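# Sand dark guide coat off board without cutting primer

## Task

Remove the thin dark guide coat from the entire board by sanding, leaving at most a few small specks; do not cut through the primer underneath (doing so means failure), and move the sander away from the board once finished.

## Robot and tools

Robot: one six-joint arm with a disc sander on its end. The pad is 127 mm wide and faces along the tool point's +z axis. The tool point (end_effector_position) sits where the sander's axis meets the pad face. A flat block juts roughly 9 cm from the last joint's axis toward the sander's -y side and rotates with it, so watch its clearance. Joint ranges (rad): shoulder pan -3.142 to 3.142, shoulder lift and all three wrists -6.283 to 6.283, elbow 0.000 to 3.142; the elbow cannot straighten fully.

Frames: the scene frame has its origin on the table top below the arm base, +z up, +y to the left when facing along +x. The base may be tilted. Results report the tool point position in metres and orientation as a wxyz quaternion in this frame, plus linear (m/s) and angular (rad/s) velocities. At long reach the printed position can be slightly wrong. Motion commands, however, are offsets in the tool point's own axes.

execute_actions: argument actions is a list holding zero or one item; optional pictures (boolean) controls whether camera images come back (they do by default). An empty list just reports the state. An item with rows runs a motion: rows is a list of 1 to 15 rows, steps is 1 to 15 (default 15), each step 1/30 s; one row per step, the final row repeated to fill. An item with only steps (up to 300) is a wait counted from the previous result, reply time included. A rejected call sends nothing.

Each row is 7 numbers in [-1, 1]: dx, dy, dz, rx, ry, rz, run. The first six are an offset of the tool point target in the tool's own axes, where 1.0 equals 0.6 m for dx, dy, dz and 180 degrees for the rotation; rx, ry, rz form a single rotation vector. Every row is counted from the same reference: the tool pose shown in the latest result (or, before any result in the scene or for a second call within one reply, the pose at the action's start). Rows do not accumulate. An all-zero row pulls the arm back to that reference; it is not a pause. The seventh number switches the sander: above 0.01 means on, anything else off.

move: target is one such 7-number row with the same offset rules; speed is in m/s, 0.002 to 0.5, default 0.25, with turning capped at twice that in rad/s. The path is straight, lasts 0.5 to 10 s (stopping short if longer), takes the shorter rotation, and ignores obstacles. The run value is applied when the move starts. The result adds a move: line giving the ending (done, off_target, moving, held, fault), any limits (paced = the sent pose was clipped; held = steps were blocked, after which the arm may jump faster than speed) and the distance left to target. Faster contact hits harder; a target set deeper past the surface presses harder.

wait: seconds, 0 to 10; lets time pass with no new command.
zoom_image: camera (cam_head_left, cam_head_right or cam_wrist) and region [x0, y0, x1, y1] in pixels, origin top-left, at most 504 by 504; gives a closer look at the latest image.
finished_scene: scene, the number of the current scene; ends and grades it, irreversible. Replying without any tool call also ends things.

Motion details: each control step the commanded pose is clipped to lie within 100 mm and 16 degrees of the measured pose, then damped inverse kinematics drives the joints, favouring position over orientation. Commands are smoothed with about 0.17 s lag. After an action, the arm continues only to the last clipped pose, so far targets need follow-up commands; read the pose and the Hand target line (the controller's current goal). A pose unreachable line and HELD step marks mean the clearance check (which treats the base mount as part of the arm) altered or blocked commands.

Sensing: force_n and torque_nm are wrist readings expressed at the tool point in tool axes (n/a before the first action). Pressing shows negative force_n z; torque x and y reveal which pad edge carries the load. Expect noise and a fixed offset, usually under 4 N. Joint torque readings include drive effort, friction and drift, so do not treat them as contact force. MOTOR HOT appears at 70 °C; at 85 °C an OVER-TEMPERATURE FAULT brakes the arm for possibly minutes, so avoid holding loads for long.

Faults: if contact drives any joint to its load limit (142 N m for pan, lift, elbow; 26.6 N m for each wrist) or any outside force on the arm or tool reaches 150 N, the arm halts for 10 s, yields to the contact, drops the rest of the call and turns the sander off. The arm is very stiff: aiming even slightly below a firm surface can trigger this.

Sanding: the spinning pad removes coating only where it touches, faster with more pressure and longer dwell. There is no force control and the foam compresses under a millimetre, so keep the pad parallel to the board (a tilt grinds one edge) and command only a hair past contact. Keep the pad travelling in overlapping passes, lightly, and never park it running in one spot, or the primer will be cut through. The sander stays on between actions, even while you are composing a reply, so end each sanding action with run 0; after switching off it spins down for a second or two and still cuts, so lift clear promptly. Check coverage with the cameras (three 504x504 images: cam_head_left, cam_head_right, and a fisheye cam_wrist) and zoom in on remaining dark areas. When done, stop the sander, raise the tool well away from the board, then call finished_scene.

Each tool is called after "Request:" as a command line: name --argument value for each argument, lists and objects as JSON in quotes; but a table of rows of numbers goes row by row, as --pt "numbers of a row", without its own name.

## Session

I'll start by looking at the scene.

Request:
execute_actions --actions '[]'

Scene clock: 0.00 s of 5400.00 s.
end_effector_position=(+0.3901, -0.3629, +0.3555) force_n=(+2.3, +1.4, -2.0) torque_nm=(+0.18, -0.54, +0.01) end_effector_quat_wxyz=(-0.303, +0.708, +0.581, +0.263) end_effector_velocity=(+0.000, -0.000, +0.000) end_effector_angular_velocity=(-0.001, -0.000, -0.001)
Joint positions: [-0.338 -1.814  1.648 -1.404 -1.57  -1.909]
Joint velocities: [-0.    -0.    -0.001 -0.     0.     0.   ]
Joint torques (N m, as the arm reports them, + toward a larger angle): no reading
Hand target: +0.390, -0.363, +0.356; -0.303, +0.708, +0.581, +0.263

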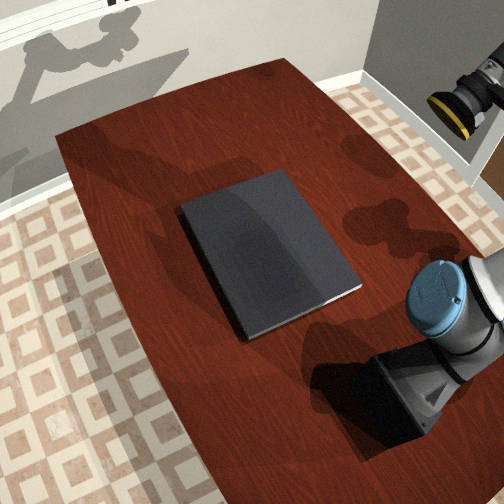

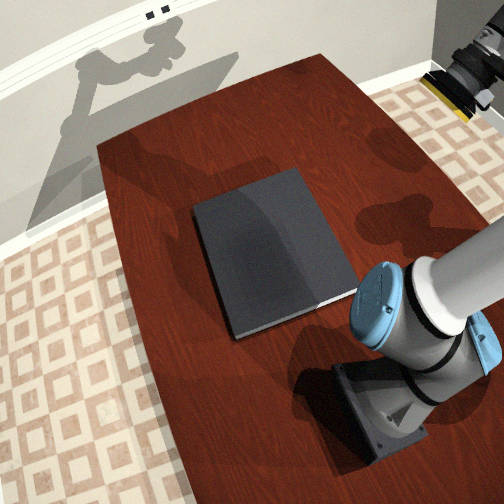

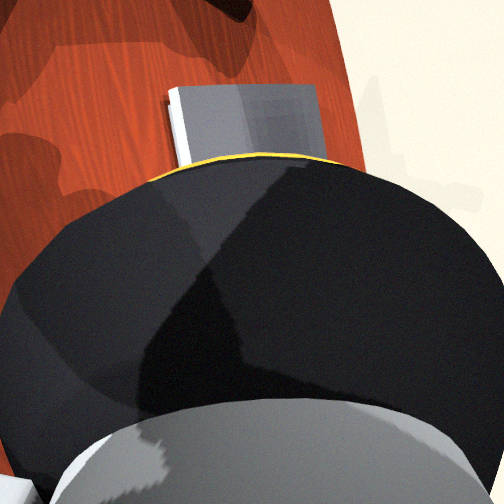

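Request:
move --target '[0.3377, -0.0742, 0.4973, -0.01855, -0.2627, -0.0589, 0]' --speed 0.25

Scene clock: 15.87 s of 5400.00 s.
end_effector_position=(+0.3900, -0.0032, +0.3052) force_n=(+0.2, +1.2, +0.6) torque_nm=(+0.13, +0.00, -0.06) end_effector_quat_wxyz=(+0.001, +0.707, +0.707, +0.000) end_effector_velocity=(+0.001, +0.002, +0.000) end_effector_angular_velocity=(-0.005, +0.002, -0.001)
Joint positions: [ 0.555 -1.337  2.095 -1.941 -2.32  -1.059]
Joint velocities: [ 0.003  0.009 -0.007  0.006 -0.003  0.008]
Joint torques (N m, as the arm reports them, + toward a larger angle): [ 31.8   -0.7  -31.39  -0.75  -1.28   1.62]
Hand target: +0.390, -0.003, +0.305; +0.001, +0.707, +0.707, -0.000
Off the commanded pose: 0.001 m, 0 deg.
move: done

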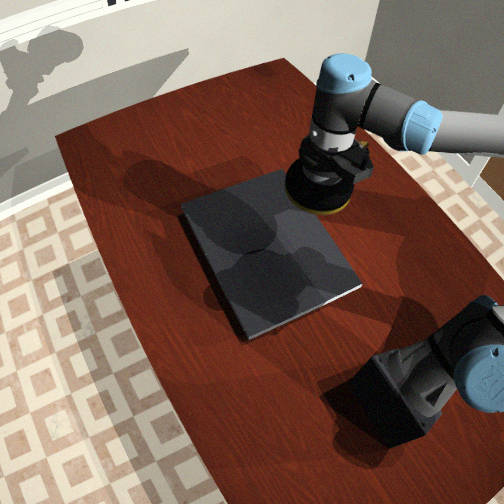

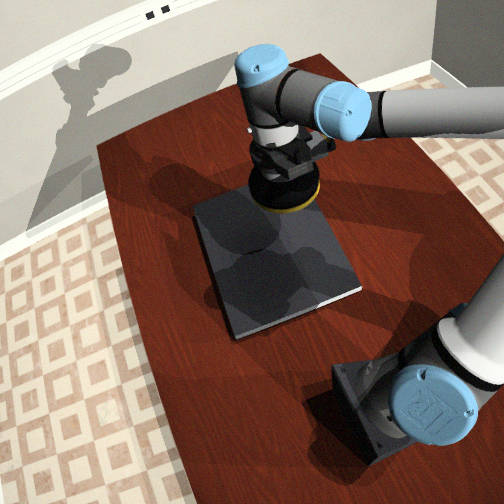

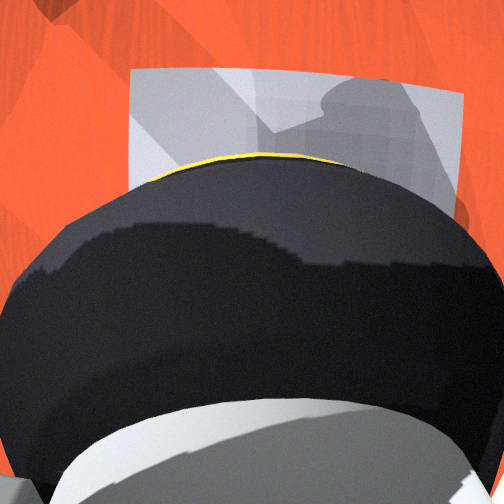

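Request:
move --target '[0.0883, 0.1, 0.3417, 0, 0, 0, 0]' --speed 0.25

Scene clock: 48.03 s of 5400.00 s.
end_effector_position=(+0.4504, +0.0498, +0.1004) force_n=(+2.8, +0.4, -3.9) torque_nm=(+0.16, -0.34, +0.03) end_effector_quat_wxyz=(+0.001, +0.707, +0.707, +0.000) end_effector_velocity=(+0.002, -0.000, -0.001) end_effector_angular_velocity=(+0.001, -0.004, -0.001)
Joint positions: [ 0.29  -0.857  2.193 -2.775 -2.388 -1.421]
Joint velocities: [-0.002  0.004 -0.001 -0.01   0.    -0.007]
Joint torques (N m, as the arm reports them, + toward a larger angle): [ 12.68 -11.15 -16.33  -3.51   1.33  -1.3 ]
Hand target: +0.451, +0.050, +0.100; +0.001, +0.707, +0.707, +0.000
Off the commanded pose: 0.000 m, 0 deg.
move: done

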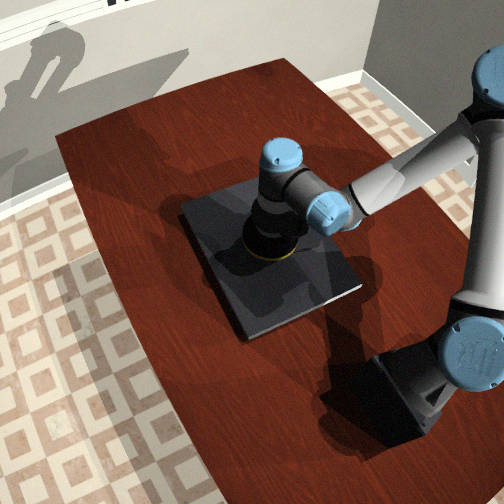

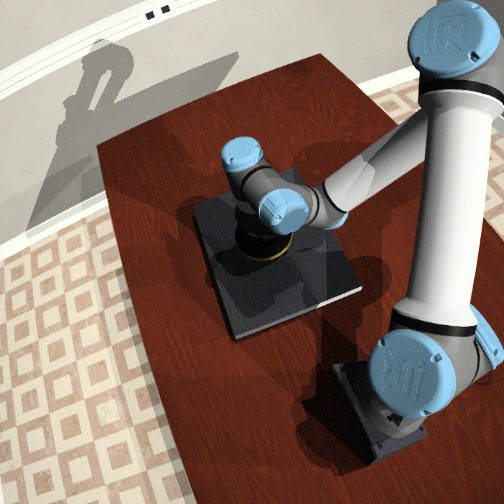

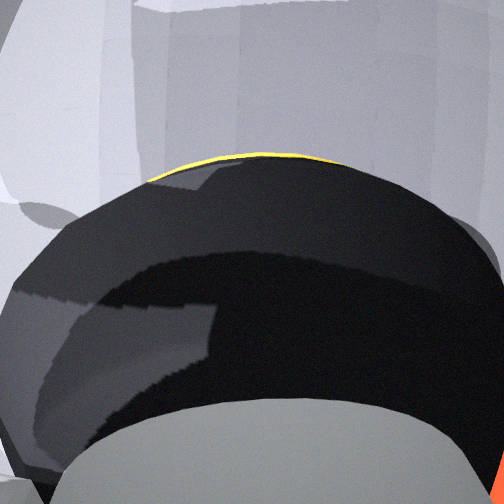

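Request:
move --target '[0, 0, 0.09, 0, 0, 0, 0]' --speed 0.1

Scene clock: 51.77 s of 5400.00 s.
end_effector_position=(+0.4505, +0.0498, +0.0466) force_n=(+0.0, +2.4, +2.5) torque_nm=(+0.47, -0.09, +0.10) end_effector_quat_wxyz=(+0.001, +0.707, +0.707, +0.000) end_effector_velocity=(+0.000, +0.000, -0.003) end_effector_angular_velocity=(+0.002, -0.002, +0.000)
Joint positions: [ 0.205 -0.734  2.206 -3.003 -2.396 -1.546]
Joint velocities: [-0.004  0.007 -0.    -0.014  0.002 -0.009]
Joint torques (N m, as the arm reports them, + toward a larger angle): [ 12.09 -14.24   3.17  -3.62   0.75  -1.98]
Hand target: +0.451, +0.050, +0.046; +0.001, +0.707, +0.707, +0.000
Off the commanded pose: 0.000 m, 0 deg.
move: done

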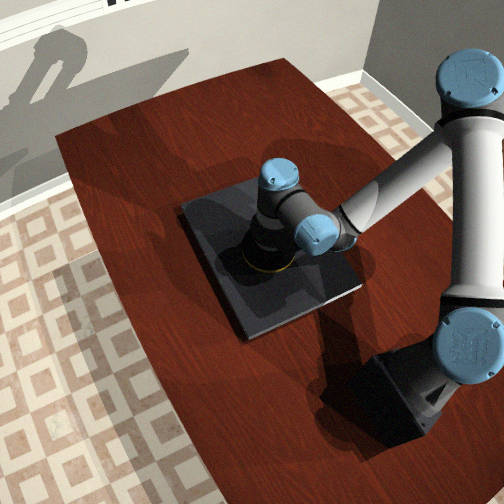

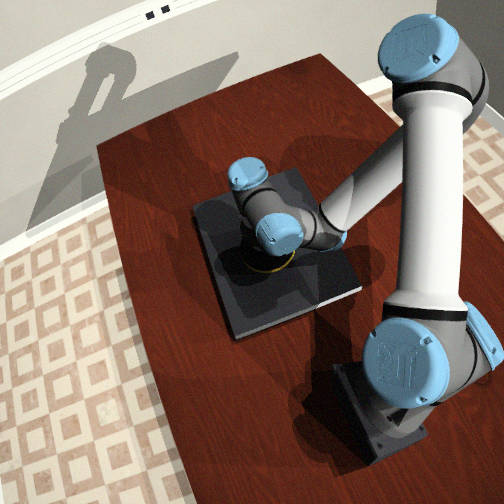

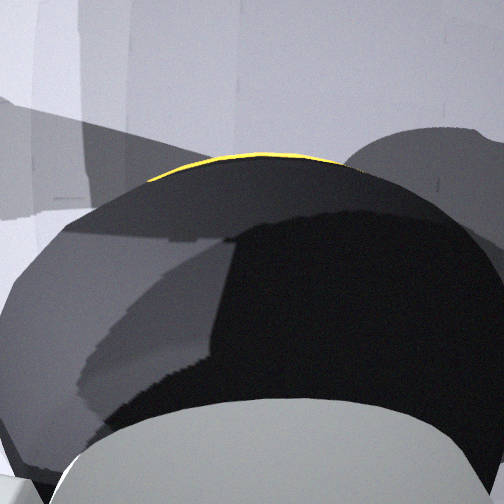

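Request:
zoom_image --camera "cam_head_left" --region '[160, 150, 400, 360]'

Region (160, 150, 400, 360) of cam_head_left's 504x504 image, scaled by 2.100, with more detail than that image has; it fills the top 441 rows of this view, and the rest is white.

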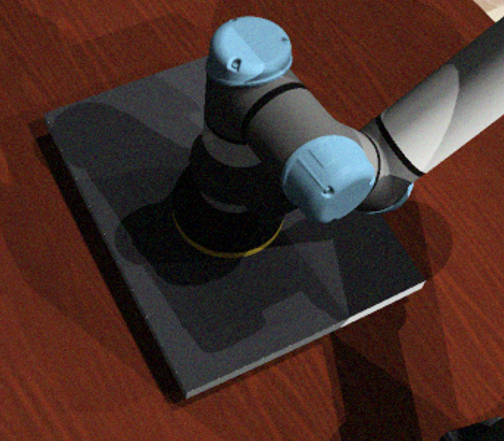

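Request:
move --target '[0, 0, 0.021, 0, 0, 0, 0]' --speed 0.03

Scene clock: 72.57 s of 5400.00 s.
end_effector_position=(+0.4521, +0.0503, +0.0426) force_n=(-1.0, -9.1, -50.0) torque_nm=(+0.84, +0.13, -0.15) end_effector_quat_wxyz=(+0.004, +0.708, +0.707, +0.004) end_effector_velocity=(-0.000, -0.000, -0.000) end_effector_angular_velocity=(+0.000, +0.001, -0.000)
Joint positions: [ 0.199 -0.72   2.205 -3.036 -2.396 -1.562]
Joint velocities: [-0.001  0.     0.001 -0.     0.     0.   ]
Joint torques (N m, as the arm reports them, + toward a larger angle): [ 26.63 -28.41  -4.99  -2.23  -0.22  -0.12]
Hand target: +0.452, +0.050, +0.043; +0.004, +0.708, +0.707, +0.004
Off the commanded pose: 0.009 m, 1 deg.
FORCE FAULT: contact force on the arm reached its limit, and the arm stopped for 10 seconds. The contact can be on any part of the arm, not only on its tool. The arm's remaining commands of this call were not run. The arm holds still and accepts commands again. Move the arm away from the contact; if what it grips holds it there, let go first. Pushing or pulling that hard again can fault the arm again.
move: fault

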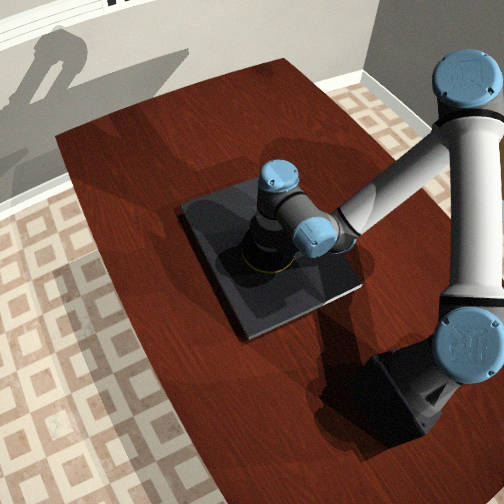

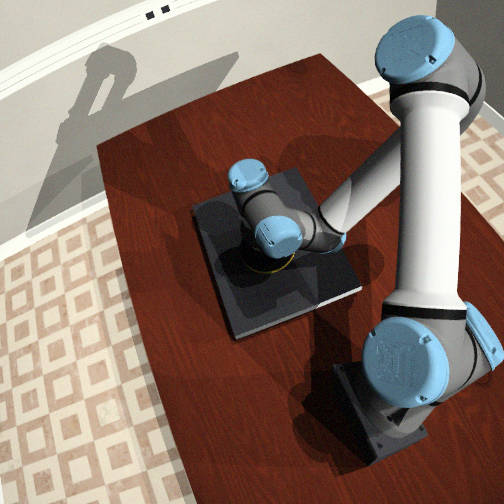

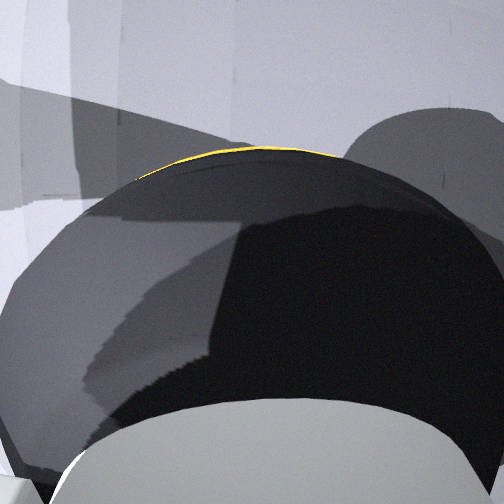

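Request:
execute_actions --actions '[{"rows": [[0, 0, -0.001, 0, 0, 0, 0]], "steps": 15}]' --pictures false

Scene clock: 86.20 s of 5400.00 s.
end_effector_position=(+0.4521, +0.0503, +0.0431) force_n=(+0.8, -7.0, -29.0) torque_nm=(+0.63, -0.13, +0.04) end_effector_quat_wxyz=(+0.004, +0.708, +0.707, +0.003) end_effector_velocity=(-0.000, +0.000, +0.000) end_effector_angular_velocity=(-0.000, +0.000, +0.001)
Joint positions: [ 0.2   -0.721  2.205 -3.034 -2.396 -1.561]
Joint velocities: [ 0. -0.  0.  0. -0.  0.]
Joint torques (N m, as the arm reports them, + toward a larger angle): [ 34.34 -36.29   0.67  -0.56   0.46   1.58]
Hand target: +0.452, +0.050, +0.043; +0.004, +0.708, +0.707, +0.004
Off the commanded pose: 0.000 m, 0 deg.
Steps of this call (steps 1 to 394: nothing new was sent; steps 395 to 409: all 15 steps of this action). Readings (end_effector_position | what the end effector reports):
395: (+0.4521, +0.0503, +0.0426) | force_n=(-0.1, -8.6, -48.9) torque_nm=(+0.90, -0.13, +0.04)
396: (+0.4521, +0.0503, +0.0426) | force_n=(-1.9, -8.6, -48.5) torque_nm=(+0.88, +0.18, +0.02)
398: (+0.4521, +0.0502, +0.0428) | force_n=(+6.7, -11.1, -45.1) torque_nm=(+0.15, -0.65, +0.03)
402: (+0.4521, +0.0502, +0.0430) | force_n=(+3.1, -6.7, -36.3) torque_nm=(+0.63, -0.25, +0.08)
409: the state above

Request:
execute_actions --actions '[{"rows": [[0, 0, -0.001, 0, 0, 0, 0]], "steps": 15}]' --pictures false

Scene clock: 89.00 s of 5400.00 s.
end_effector_position=(+0.4521, +0.0503, +0.0437) force_n=(+1.7, -4.4, -4.6) torque_nm=(+0.22, -0.42, -0.02) end_effector_quat_wxyz=(+0.004, +0.708, +0.707, +0.003) end_effector_velocity=(-0.000, -0.000, +0.000) end_effector_angular_velocity=(-0.000, -0.000, +0.000)
Joint positions: [ 0.201 -0.723  2.205 -3.031 -2.396 -1.559]
Joint velocities: [ 0.001 -0.001  0.001  0.    -0.     0.   ]
Joint torques (N m, as the arm reports them, + toward a larger angle): [ 38.73 -41.45   0.92  -0.87   0.99   1.5 ]
Hand target: +0.452, +0.050, +0.044; +0.004, +0.708, +0.707, +0.003
Off the commanded pose: 0.000 m, 0 deg.
Steps of this call (steps 1 to 69: nothing new was sent; steps 70 to 84: all 15 steps of this action). Readings (end_effector_position | what the end effector reports):
70: (+0.4521, +0.0503, +0.0432) | force_n=(-1.8, -5.6, -25.5) torque_nm=(+0.98, -0.09, -0.14)
71: (+0.4521, +0.0503, +0.0433) | force_n=(-0.9, -7.2, -21.9) torque_nm=(+0.41, -0.19, -0.04)
73: (+0.4521, +0.0503, +0.0435) | force_n=(+1.5, -3.6, -16.5) torque_nm=(+0.62, -0.39, +0.03)
77: (+0.4521, +0.0503, +0.0436) | force_n=(+1.0, -3.1, -8.2) torque_nm=(+0.28, -0.31, -0.17)
84: the state above

Request:
execute_actions --actions '[{"rows": [[0, 0, 0.001, 0.0032, 0, 0, 0]], "steps": 15}]' --pictures false

Request:
execute_actions --actions '[{"steps": 30}]' --pictures false

Scene clock: 120.73 s of 5400.00 s.
end_effector_position=(+0.4521, +0.0503, +0.0432) force_n=(+1.5, -3.6, -24.1) torque_nm=(+0.19, -0.55, +0.18) end_effector_quat_wxyz=(+0.000, +0.708, +0.707, +0.000) end_effector_velocity=(+0.000, +0.000, -0.000) end_effector_angular_velocity=(+0.000, +0.001, -0.001)
Joint positions: [ 0.2   -0.725  2.201 -3.011 -2.395 -1.55 ]
Joint velocities: [-0.001  0.    -0.002  0.003  0.     0.001]
Joint torques (N m, as the arm reports them, + toward a larger angle): [  7.61 -36.13 -13.34   0.06   1.5    1.38]
Hand target: +0.452, +0.050, +0.043; -0.000, +0.708, +0.707, -0.000
Off the commanded pose: 0.000 m, 0 deg.
Steps of this call (steps 1 to 937: nothing new was sent; steps 938 to 952: all 15 steps of this action). Readings (end_effector_position | what the end effector reports):
938: (+0.4521, +0.0503, +0.0437) | force_n=(-3.3, -0.4, -7.3) torque_nm=(+0.61, +0.32, +0.15)
939: (+0.4521, +0.0503, +0.0437) | force_n=(+4.1, -4.5, -8.9) torque_nm=(+0.07, -0.48, +0.07)
941: (+0.4521, +0.0504, +0.0436) | force_n=(+0.5, -0.3, -6.6) torque_nm=(+0.52, -0.51, +0.00)
945: (+0.4521, +0.0503, +0.0433) | force_n=(-1.2, -4.8, -17.6) torque_nm=(-0.05, -0.20, -0.01)
952: the state above

Scene clock: 121.73 s of 5400.00 s.
end_effector_position=(+0.4521, +0.0503, +0.0431) force_n=(-0.8, -6.0, -25.0) torque_nm=(-0.04, +0.00, -0.10) end_effector_quat_wxyz=(-0.000, +0.708, +0.707, -0.000) end_effector_velocity=(-0.001, +0.000, -0.000) end_effector_angular_velocity=(+0.000, +0.001, +0.001)
Joint positions: [ 0.2   -0.725  2.2   -3.011 -2.395 -1.55 ]
Joint velocities: [ 0.     0.     0.001 -0.     0.    -0.   ]
Joint torques (N m, as the arm reports them, + toward a larger angle): [  6.75 -31.05 -13.74   0.18   0.94   1.62]
Hand target: +0.452, +0.050, +0.043; -0.000, +0.708, +0.707, -0.000
Off the commanded pose: 0.000 m, 0 deg.
Steps of this call (steps 1 to 30: nothing new was sent). Readings (end_effector_position | what the end effector reports):
1: (+0.4521, +0.0503, +0.0432) | force_n=(+2.0, -6.0, -23.2) torque_nm=(-0.20, -0.53, +0.01)
2: (+0.4521, +0.0503, +0.0432) | force_n=(-1.7, -4.2, -25.9) torque_nm=(+0.11, +0.05, -0.17)
4: (+0.4521, +0.0503, +0.0431) | force_n=(-1.8, -6.9, -26.8) torque_nm=(-0.25, +0.10, +0.12)
8: (+0.4521, +0.0503, +0.0431) | force_n=(-2.5, -7.8, -24.7) torque_nm=(-0.32, +0.27, +0.03)
30: the state above

Request:
move --target '[0, 0, -0.0133, 0, 0, 0, 0]' --speed 0.05

Request:
move --target '[0.1667, -0.2, 0, 0, 0, 0, 0]' --speed 0.15

Scene clock: 130.87 s of 5400.00 s.
end_effector_position=(+0.4521, +0.0503, +0.0509) force_n=(+1.1, +2.3, -2.2) torque_nm=(+0.31, -0.32, +0.12) end_effector_quat_wxyz=(+0.000, +0.708, +0.707, -0.000) end_effector_velocity=(-0.000, +0.001, +0.002) end_effector_angular_velocity=(+0.000, +0.000, +0.002)
Joint positions: [ 0.212 -0.743  2.201 -2.979 -2.395 -1.532]
Joint velocities: [ 0.004 -0.004  0.     0.009  0.     0.005]
Joint torques (N m, as the arm reports them, + toward a larger angle): [ 40.47 -43.94   1.51  -1.1    1.43   1.66]
Hand target: +0.452, +0.050, +0.051; -0.000, +0.708, +0.707, -0.000
Off the commanded pose: 0.000 m, 0 deg.
move: done

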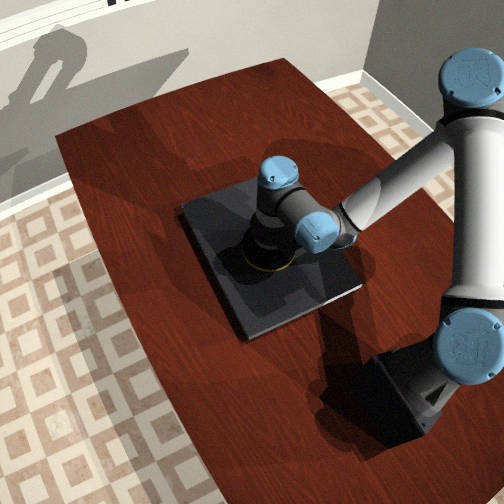

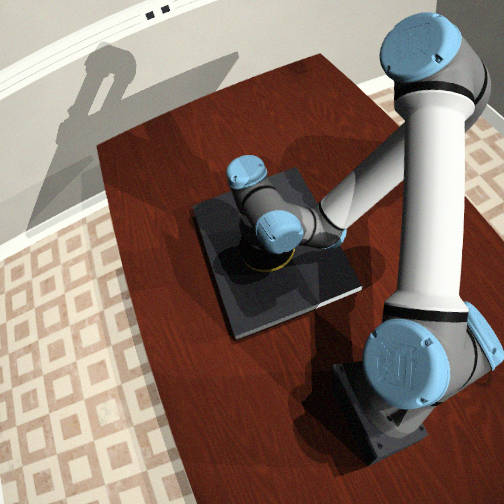

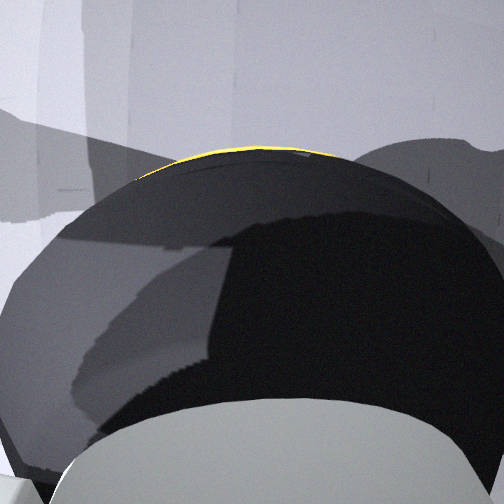

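Scene clock: 132.43 s of 5400.00 s.
end_effector_position=(+0.3323, +0.1503, +0.0507) force_n=(+1.8, +2.6, -0.8) torque_nm=(+0.42, -0.24, +0.20) end_effector_quat_wxyz=(+0.000, +0.708, +0.707, -0.000) end_effector_velocity=(-0.002, +0.002, -0.000) end_effector_angular_velocity=(-0.001, +0.002, +0.001)
Joint positions: [ 0.412 -0.574  2.356 -3.096 -2.365 -1.246]
Joint velocities: [0.003 0.004 0.001 0.002 0.001 0.006]
Joint torques (N m, as the arm reports them, + toward a larger angle): [ 36.65 -13.02   3.97  -1.24   1.     1.61]
Hand target: +0.332, +0.150, +0.051; +0.000, +0.708, +0.707, -0.000
Off the commanded pose: 0.000 m, 0 deg.
move: done

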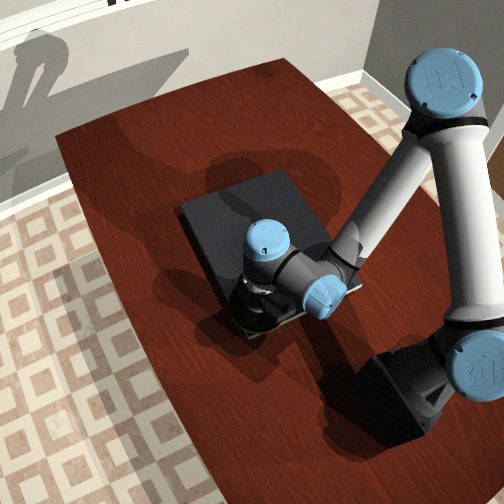

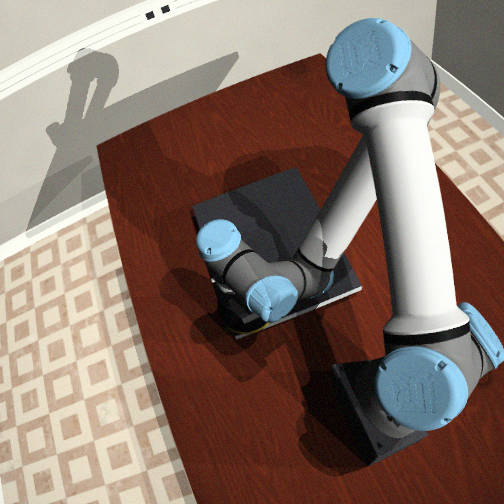

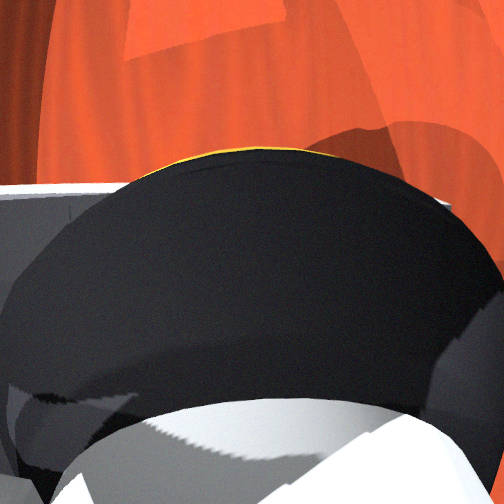

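Request:
execute_actions --actions '[{"rows": [[0, 0, 0.001, 0, 0, 0, 0], [0, 0, 0.002, 0, 0, 0, 0], [0, 0, 0.003, 0, 0, 0, 0], [0, 0, 0.004, 0, 0, 0, 0], [0, 0, 0.005, 0, 0, 0, 0]], "steps": 15}]' --pictures false

Scene clock: 141.30 s of 5400.00 s.
end_effector_position=(+0.3322, +0.1503, +0.0478) force_n=(+3.4, -1.8, +0.0) torque_nm=(-0.02, -0.53, -0.02) end_effector_quat_wxyz=(+0.000, +0.708, +0.707, -0.000) end_effector_velocity=(-0.001, -0.000, -0.001) end_effector_angular_velocity=(-0.000, +0.001, +0.000)
Joint positions: [ 0.406 -0.565  2.356 -3.11  -2.366 -1.253]
Joint velocities: [-0.002  0.003  0.001 -0.004 -0.    -0.002]
Joint torques (N m, as the arm reports them, + toward a larger angle): [ 10.26 -12.04  -2.94  -3.47  -1.8   -1.58]
Hand target: +0.332, +0.150, +0.048; +0.000, +0.708, +0.707, -0.000
Off the commanded pose: 0.000 m, 0 deg.
Steps of this call (steps 1 to 251: nothing new was sent; steps 252 to 266: all 15 steps of this action). Readings (end_effector_position | what the end effector reports):
252: (+0.3321, +0.1504, +0.0507) | force_n=(+0.5, +3.2, -0.3) torque_nm=(+0.50, -0.27, +0.03)
253: (+0.3321, +0.1505, +0.0507) | force_n=(+3.1, -2.6, -2.0) torque_nm=(-0.29, -0.46, +0.01)
255: (+0.3321, +0.1505, +0.0502) | force_n=(+0.0, +1.7, -2.7) torque_nm=(+0.25, -0.14, -0.01)
259: (+0.3322, +0.1504, +0.0486) | force_n=(+0.0, -3.2, +0.4) torque_nm=(-0.44, -0.06, -0.04)
266: the state above

Request:
execute_actions --actions '[{"rows": [[0, 0, 0.001, 0, 0, 0, 0], [0, 0, 0.002, 0, 0, 0, 0], [0, 0, 0.003, 0, 0, 0, 0], [0, 0, 0.0035, 0, 0, 0, 0]], "steps": 15}]' --pictures false

Scene clock: 144.30 s of 5400.00 s.
end_effector_position=(+0.3323, +0.1503, +0.0457) force_n=(+2.9, +0.2, +2.7) torque_nm=(+0.20, -0.45, +0.02) end_effector_quat_wxyz=(+0.000, +0.708, +0.707, -0.000) end_effector_velocity=(-0.000, +0.000, -0.001) end_effector_angular_velocity=(-0.000, -0.000, +0.001)
Joint positions: [ 0.402 -0.559  2.356 -3.121 -2.367 -1.259]
Joint velocities: [-0.     0.003 -0.001 -0.002 -0.    -0.001]
Joint torques (N m, as the arm reports them, + toward a larger angle): [  9.38 -10.27 -11.15  -3.25  -1.7   -1.43]
Hand target: +0.332, +0.150, +0.046; +0.000, +0.708, +0.707, -0.000
Off the commanded pose: 0.000 m, 0 deg.
Steps of this call (steps 1 to 75: nothing new was sent; steps 76 to 90: all 15 steps of this action). Readings (end_effector_position | what the end effector reports):
76: (+0.3323, +0.1503, +0.0477) | force_n=(-0.2, -0.5, +1.9) torque_nm=(-0.08, -0.13, +0.05)
77: (+0.3323, +0.1503, +0.0476) | force_n=(+2.6, -2.4, -1.8) torque_nm=(-0.28, -0.60, -0.04)
79: (+0.3323, +0.1503, +0.0471) | force_n=(+4.3, -0.5, -1.1) torque_nm=(-0.04, -0.61, -0.09)
83: (+0.3322, +0.1503, +0.0461) | force_n=(-0.8, -1.1, -1.2) torque_nm=(-0.14, +0.00, +0.03)
90: the state above

Request:
execute_actions --actions '[{"rows": [[0, 0, 0.001, 0, 0, 0, 0], [0, 0, 0.002, 0, 0, 0, 0], [0, 0, 0.003, 0, 0, 0, 0]], "steps": 15}]' --pictures false

Scene clock: 153.93 s of 5400.00 s.
end_effector_position=(+0.3322, +0.1503, +0.0440) force_n=(-1.1, -3.1, -0.9) torque_nm=(-0.24, +0.03, -0.13) end_effector_quat_wxyz=(+0.000, +0.708, +0.707, -0.000) end_effector_velocity=(+0.001, -0.000, +0.000) end_effector_angular_velocity=(+0.001, -0.002, -0.002)
Joint positions: [ 0.399 -0.553  2.356 -3.13  -2.368 -1.264]
Joint velocities: [-0.    -0.    -0.001 -0.002 -0.    -0.001]
Joint torques (N m, as the arm reports them, + toward a larger angle): [  9.45 -10.57  -8.14  -3.36  -1.7   -1.47]
Hand target: +0.332, +0.150, +0.044; +0.000, +0.708, +0.707, -0.000
Off the commanded pose: 0.000 m, 0 deg.
Steps of this call (steps 1 to 274: nothing new was sent; steps 275 to 289: all 15 steps of this action). Readings (end_effector_position | what the end effector reports):
275: (+0.3322, +0.1503, +0.0457) | force_n=(+1.5, +2.2, -0.5) torque_nm=(+0.41, -0.29, -0.13)
276: (+0.3322, +0.1503, +0.0456) | force_n=(+1.0, -1.0, +0.6) torque_nm=(-0.02, -0.37, -0.05)
278: (+0.3322, +0.1503, +0.0451) | force_n=(+0.7, -0.1, -3.2) torque_nm=(-0.04, -0.20, -0.11)
282: (+0.3322, +0.1503, +0.0442) | force_n=(+1.3, +0.0, +0.1) torque_nm=(+0.05, -0.20, +0.08)
289: the state above

Request:
execute_actions --actions '[{"rows": [[0, 0, 0.001, 0, 0, 0, 0], [0, 0, 0.002, 0, 0, 0, 0]], "steps": 15}]' --pictures false

Scene clock: 155.97 s of 5400.00 s.
end_effector_position=(+0.3322, +0.1503, +0.0428) force_n=(+1.1, -5.8, -27.5) torque_nm=(-0.53, -0.46, +0.15) end_effector_quat_wxyz=(+0.000, +0.708, +0.707, -0.000) end_effector_velocity=(-0.001, +0.000, -0.000) end_effector_angular_velocity=(-0.000, +0.000, +0.001)
Joint positions: [ 0.396 -0.549  2.356 -3.136 -2.368 -1.267]
Joint velocities: [ 0.     0.001  0.001 -0.001 -0.     0.   ]
Joint torques (N m, as the arm reports them, + toward a larger angle): [ 3.51 -5.7  -8.43 -2.28 -1.75 -1.43]
Hand target: +0.332, +0.150, +0.043; +0.000, +0.708, +0.707, -0.000
Off the commanded pose: 0.000 m, 0 deg.
Steps of this call (steps 1 to 46: nothing new was sent; steps 47 to 61: all 15 steps of this action). Readings (end_effector_position | what the end effector reports):
47: (+0.3323, +0.1503, +0.0439) | force_n=(+2.9, +2.3, +2.0) torque_nm=(+0.40, -0.45, -0.04)
48: (+0.3323, +0.1503, +0.0438) | force_n=(+3.8, -2.0, +1.0) torque_nm=(-0.38, -0.60, +0.06)
50: (+0.3322, +0.1503, +0.0434) | force_n=(+0.7, +1.8, -0.9) torque_nm=(+0.41, -0.41, -0.09)
54: (+0.3322, +0.1503, +0.0430) | force_n=(-4.0, -1.0, -21.1) torque_nm=(+0.26, +0.26, -0.05)
61: the state above

Request:
move --target '[0, 0, -0.007, 0, 0, 0, 0]' --speed 0.05

Request:
move --target '[-0.3333, 0, 0, 0, 0, 0, 0]' --speed 0.15

Scene clock: 159.97 s of 5400.00 s.
end_effector_position=(+0.3322, +0.1503, +0.0469) force_n=(-2.3, +0.4, +0.6) torque_nm=(+0.24, +0.32, -0.18) end_effector_quat_wxyz=(+0.000, +0.708, +0.707, -0.000) end_effector_velocity=(-0.001, -0.000, +0.001) end_effector_angular_velocity=(-0.000, +0.001, +0.001)
Joint positions: [ 0.404 -0.562  2.356 -3.115 -2.366 -1.256]
Joint velocities: [ 0.003 -0.005  0.001  0.007  0.001  0.004]
Joint torques (N m, as the arm reports them, + toward a larger angle): [ 35.33 -40.26   3.33  -1.04   1.45   1.72]
Hand target: +0.332, +0.150, +0.047; +0.000, +0.708, +0.707, -0.000
Off the commanded pose: 0.000 m, 0 deg.
move: done

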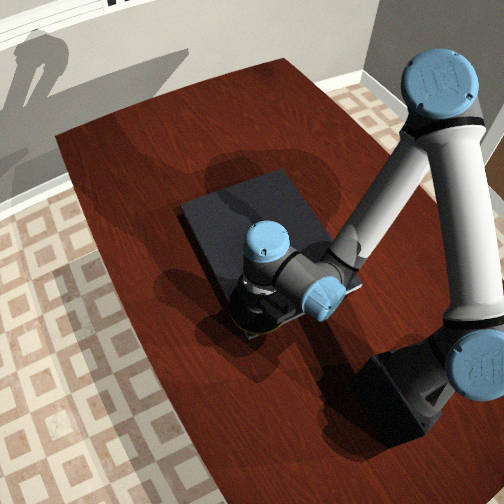

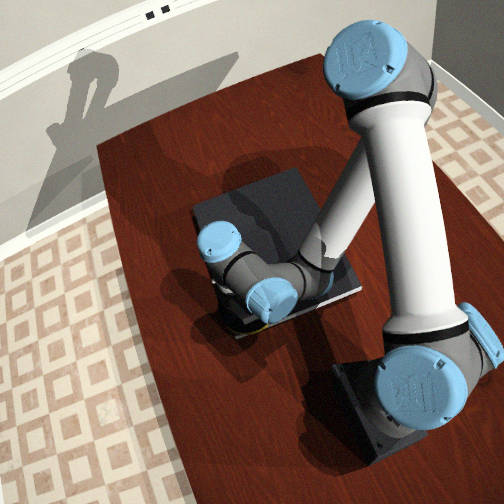

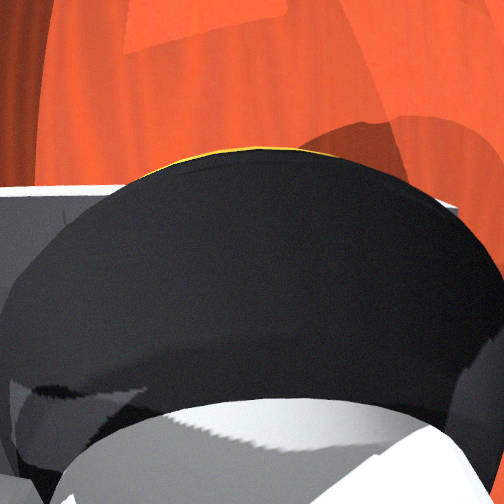

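Scene clock: 161.57 s of 5400.00 s.
end_effector_position=(+0.3317, +0.0324, +0.0468) force_n=(+1.0, +0.0, -3.1) torque_nm=(+0.01, -0.12, +0.03) end_effector_quat_wxyz=(-0.000, +0.709, +0.706, -0.003) end_effector_velocity=(-0.000, -0.000, -0.000) end_effector_angular_velocity=(+0.000, +0.001, -0.000)
Joint positions: [ 0.178 -0.758  2.522 -3.317 -2.4   -1.575]
Joint velocities: [-0.001  0.001 -0.     0.     0.     0.   ]
Joint torques (N m, as the arm reports them, + toward a larger angle): [35.72 -7.98 -7.34 -0.8   1.32  1.5 ]
Hand target: +0.332, +0.032, +0.047; -0.000, +0.709, +0.706, -0.003
Off the commanded pose: 0.082 m, 0 deg.
move: held; limits=held; held on 19 of 48 steps, including the last
pose unreachable: on one or more control steps of this call an arm could not follow its commanded pose, so it was not sent that pose on those steps. On the call's last step it was still not sent that pose. It may still have moved: this result reports where it is.
cause: the commanded pose would bring two parts of the arm too close to each other (joints 5 (wrist 2) and 6 (wrist 3) lie between them).

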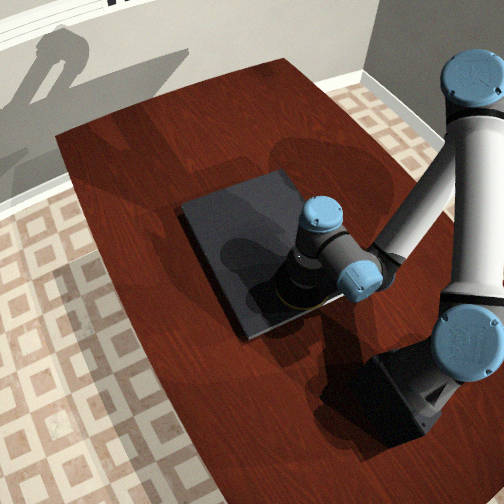

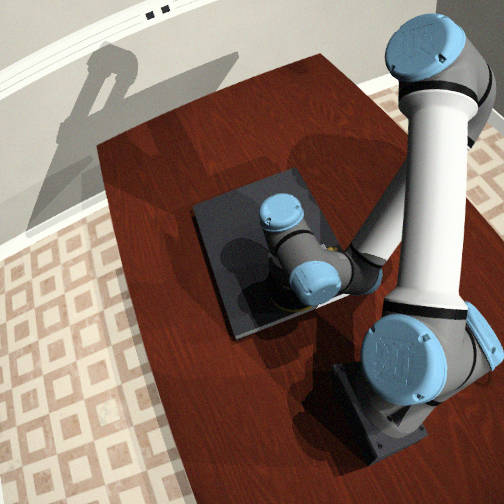

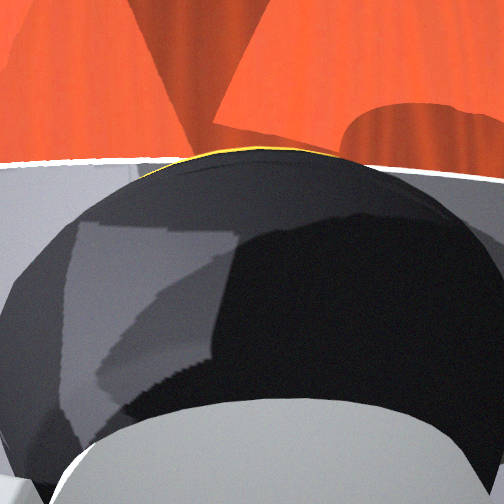

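Request:
move --target '[0, 0, -0.003, 0.00006, 0.00214, 0.517, 0]' --speed 0.3

Scene clock: 182.53 s of 5400.00 s.
end_effector_position=(+0.3317, +0.0323, +0.0485) force_n=(+2.5, +2.4, +3.0) torque_nm=(+0.27, -0.31, +0.05) end_effector_quat_wxyz=(-0.006, +0.999, +0.042, +0.019) end_effector_velocity=(-0.000, +0.000, -0.000) end_effector_angular_velocity=(-0.004, +0.021, -0.160)
Joint positions: [ 0.173 -0.74   2.543 -3.422 -2.381 -0.144]
Joint velocities: [ 0.005 -0.01  -0.009  0.051 -0.011  0.186]
Joint torques (N m, as the arm reports them, + toward a larger angle): [ 35.51 -36.11  -6.85  -0.63  -1.44   2.27]
Hand target: +0.332, +0.032, +0.048; -0.005, +0.999, +0.031, +0.017
Off the commanded pose: 0.000 m, 8 deg.
move: moving (no rest 5 s after the path's end); limits=paced

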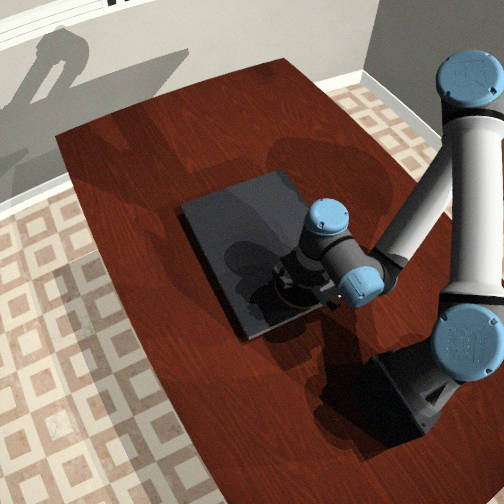

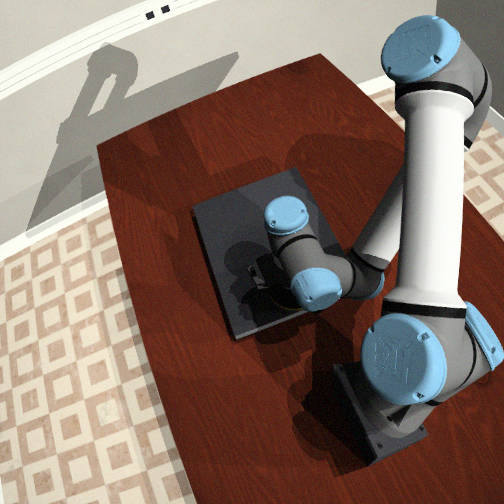

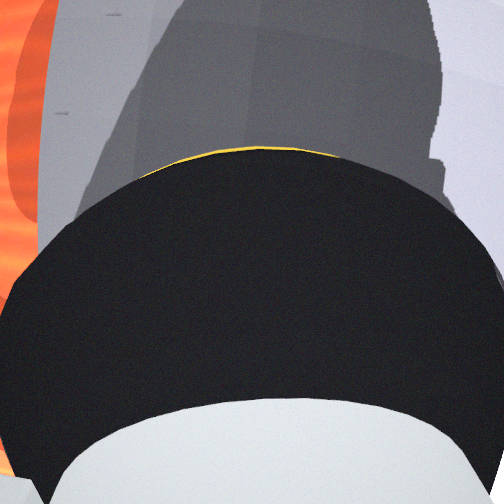

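Request:
execute_actions --actions '[]' --pictures false

Scene clock: 184.13 s of 5400.00 s.
end_effector_position=(+0.3317, +0.0324, +0.0486) force_n=(+1.7, -3.6, -1.0) torque_nm=(-0.24, -0.27, -0.17) end_effector_quat_wxyz=(-0.000, +1.000, -0.029, +0.001) end_effector_velocity=(+0.001, -0.000, +0.000) end_effector_angular_velocity=(-0.000, -0.001, -0.002)
Joint positions: [ 0.18  -0.762  2.526 -3.322 -2.395  0.045]
Joint velocities: [ 0.    -0.001 -0.001  0.    -0.     0.   ]
Joint torques (N m, as the arm reports them, + toward a larger angle): [ 35.25 -37.48  -7.53  -0.76  -1.65   1.53]
Hand target: +0.332, +0.032, +0.049; -0.000, +1.000, -0.029, +0.001
Off the commanded pose: 0.000 m, 0 deg.
Steps of this call (steps 1 to 48: nothing new was sent). Readings (end_effector_position | what the end effector reports):
1: (+0.3317, +0.0323, +0.0485) | force_n=(+0.0, +0.0, +0.2) torque_nm=(-0.07, -0.11, +0.06)
2: (+0.3317, +0.0323, +0.0485) | force_n=(+1.4, -1.7, +1.1) torque_nm=(-0.09, -0.10, +0.07)
4: (+0.3317, +0.0323, +0.0485) | force_n=(+0.4, -0.8, +1.3) torque_nm=(-0.05, -0.26, +0.10)
8: (+0.3317, +0.0323, +0.0485) | force_n=(-0.8, -0.6, -3.7) torque_nm=(+0.01, +0.02, -0.05)
48: the state above

Request:
move --target '[0, 0.1417, 0.003, 0, 0, 0, 0]' --speed 0.15

Scene clock: 187.43 s of 5400.00 s.
end_effector_position=(+0.3269, -0.0524, +0.0468) force_n=(+4.4, -0.4, -1.0) torque_nm=(+0.20, -0.50, +0.00) end_effector_quat_wxyz=(-0.000, +1.000, -0.029, +0.001) end_effector_velocity=(+0.000, -0.002, +0.000) end_effector_angular_velocity=(+0.001, -0.002, +0.001)
Joint positions: [-0.004 -0.928  2.608 -3.435 -2.379 -0.222]
Joint velocities: [-0.004 -0.004  0.001 -0.004  0.002 -0.008]
Joint torques (N m, as the arm reports them, + toward a larger angle): [ 10.04 -36.     8.98  -3.44   1.9   -1.35]
Hand target: +0.327, -0.053, +0.047; -0.000, +1.000, -0.029, +0.001
Off the commanded pose: 0.000 m, 0 deg.
move: done

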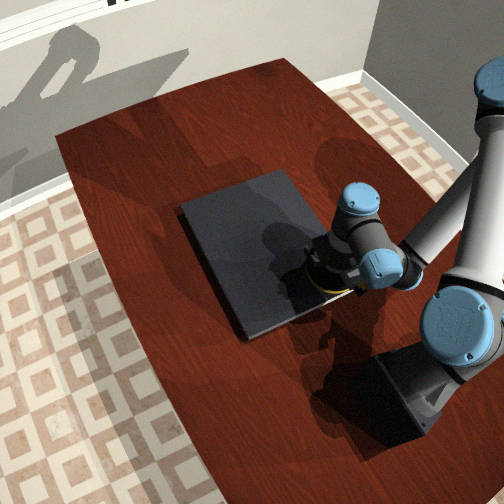

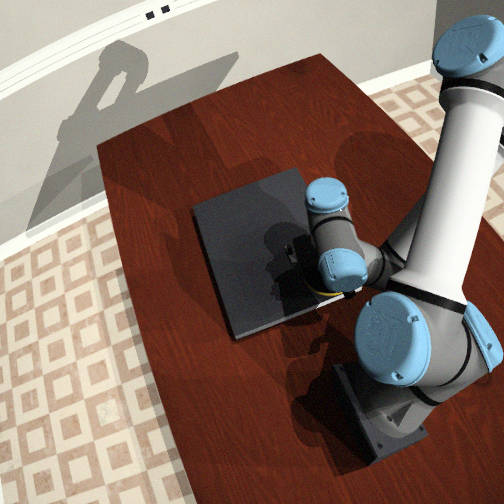

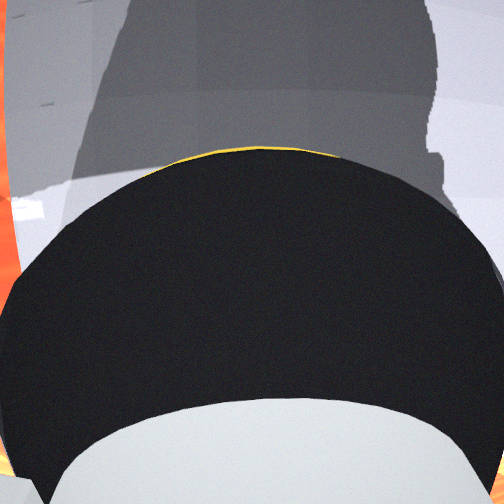

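Request:
execute_actions --actions '[{"rows": [[0, 0, 0.001, 0, 0, 0, 0], [0, 0, 0.002, 0, 0, 0, 0], [0, 0, 0.003, 0, 0, 0, 0], [0, 0, 0.004, 0, 0, 0, 0]], "steps": 15}]' --pictures false

Scene clock: 191.87 s of 5400.00 s.
end_effector_position=(+0.3269, -0.0524, +0.0444) force_n=(+4.1, -1.6, +3.0) torque_nm=(-0.24, -0.63, -0.05) end_effector_quat_wxyz=(-0.000, +1.000, -0.029, +0.001) end_effector_velocity=(-0.001, +0.001, -0.001) end_effector_angular_velocity=(+0.001, +0.002, +0.002)
Joint positions: [-0.009 -0.918  2.608 -3.45  -2.378 -0.23 ]
Joint velocities: [-0.001  0.004  0.002 -0.004  0.    -0.002]
Joint torques (N m, as the arm reports them, + toward a larger angle): [10.   -8.82 -5.84 -3.63  1.38 -1.5 ]
Hand target: +0.327, -0.052, +0.044; -0.000, +1.000, -0.029, +0.001
Off the commanded pose: 0.000 m, 0 deg.
Steps of this call (steps 1 to 118: nothing new was sent; steps 119 to 133: all 15 steps of this action). Readings (end_effector_position | what the end effector reports):
119: (+0.3269, -0.0525, +0.0468) | force_n=(+1.4, +2.1, -1.5) torque_nm=(+0.50, -0.32, +0.08)
120: (+0.3269, -0.0526, +0.0468) | force_n=(+1.4, -2.2, -1.5) torque_nm=(-0.16, -0.18, -0.09)
122: (+0.3269, -0.0525, +0.0463) | force_n=(+4.8, -3.3, +1.4) torque_nm=(-0.43, -0.74, -0.20)
126: (+0.3268, -0.0524, +0.0450) | force_n=(+2.4, -1.7, +2.1) torque_nm=(-0.19, -0.61, +0.12)
133: the state above

Request:
execute_actions --actions '[{"rows": [[0, 0, 0.001, 0, 0, 0, 0], [0, 0, 0.002, 0, 0, 0, 0]], "steps": 15}]' --pictures false

Request:
execute_actions --actions '[{"steps": 20}]' --pictures false

Scene clock: 194.87 s of 5400.00 s.
end_effector_position=(+0.3269, -0.0524, +0.0433) force_n=(+1.2, +1.2, -4.3) torque_nm=(+0.09, -0.08, +0.15) end_effector_quat_wxyz=(-0.000, +1.000, -0.029, +0.001) end_effector_velocity=(+0.000, +0.000, -0.000) end_effector_angular_velocity=(-0.000, -0.000, +0.000)
Joint positions: [-0.012 -0.913  2.608 -3.458 -2.378 -0.234]
Joint velocities: [-0.     0.001 -0.    -0.001  0.    -0.001]
Joint torques (N m, as the arm reports them, + toward a larger angle): [ 7.79 -5.77 -5.91 -3.63  1.39 -1.52]
Hand target: +0.327, -0.052, +0.043; -0.000, +1.000, -0.029, +0.001
Off the commanded pose: 0.000 m, 0 deg.
Steps of this call (steps 1 to 75: nothing new was sent; steps 76 to 90: all 15 steps of this action). Readings (end_effector_position | what the end effector reports):
76: (+0.3269, -0.0524, +0.0444) | force_n=(+3.3, -2.2, -0.5) torque_nm=(-0.38, -0.68, -0.03)
77: (+0.3269, -0.0524, +0.0443) | force_n=(-1.0, -0.9, -1.1) torque_nm=(+0.00, -0.01, +0.05)
79: (+0.3269, -0.0524, +0.0439) | force_n=(-0.3, +2.9, +1.5) torque_nm=(+0.42, -0.29, +0.02)
83: (+0.3269, -0.0524, +0.0434) | force_n=(+2.5, +1.9, -3.3) torque_nm=(+0.34, -0.28, +0.03)
90: the state above

Scene clock: 195.53 s of 5400.00 s.
end_effector_position=(+0.3269, -0.0524, +0.0432) force_n=(+0.2, +0.4, -10.3) torque_nm=(+0.02, -0.25, -0.21) end_effector_quat_wxyz=(-0.000, +1.000, -0.029, +0.001) end_effector_velocity=(+0.001, -0.000, -0.000) end_effector_angular_velocity=(-0.000, -0.001, -0.001)
Joint positions: [-0.012 -0.913  2.608 -3.458 -2.378 -0.234]
Joint velocities: [-0.     0.    -0.002 -0.     0.    -0.   ]
Joint torques (N m, as the arm reports them, + toward a larger angle): [ 7.33 -5.66 -5.74 -3.18  1.44 -1.4 ]
Hand target: +0.327, -0.052, +0.043; -0.000, +1.000, -0.029, +0.001
Off the commanded pose: 0.000 m, 0 deg.
Steps of this call (steps 1 to 20: nothing new was sent). Readings (end_effector_position | what the end effector reports):
1: (+0.3269, -0.0524, +0.0433) | force_n=(+0.0, +2.5, -6.5) torque_nm=(+0.44, -0.15, +0.13)
2: (+0.3269, -0.0524, +0.0433) | force_n=(+0.7, -3.0, -1.8) torque_nm=(-0.16, -0.25, -0.06)
4: (+0.3269, -0.0524, +0.0433) | force_n=(-1.4, -0.1, -2.7) torque_nm=(+0.24, +0.00, +0.00)
8: (+0.3269, -0.0524, +0.0433) | force_n=(-1.4, +0.2, -8.3) torque_nm=(+0.24, +0.12, -0.03)
20: the state above


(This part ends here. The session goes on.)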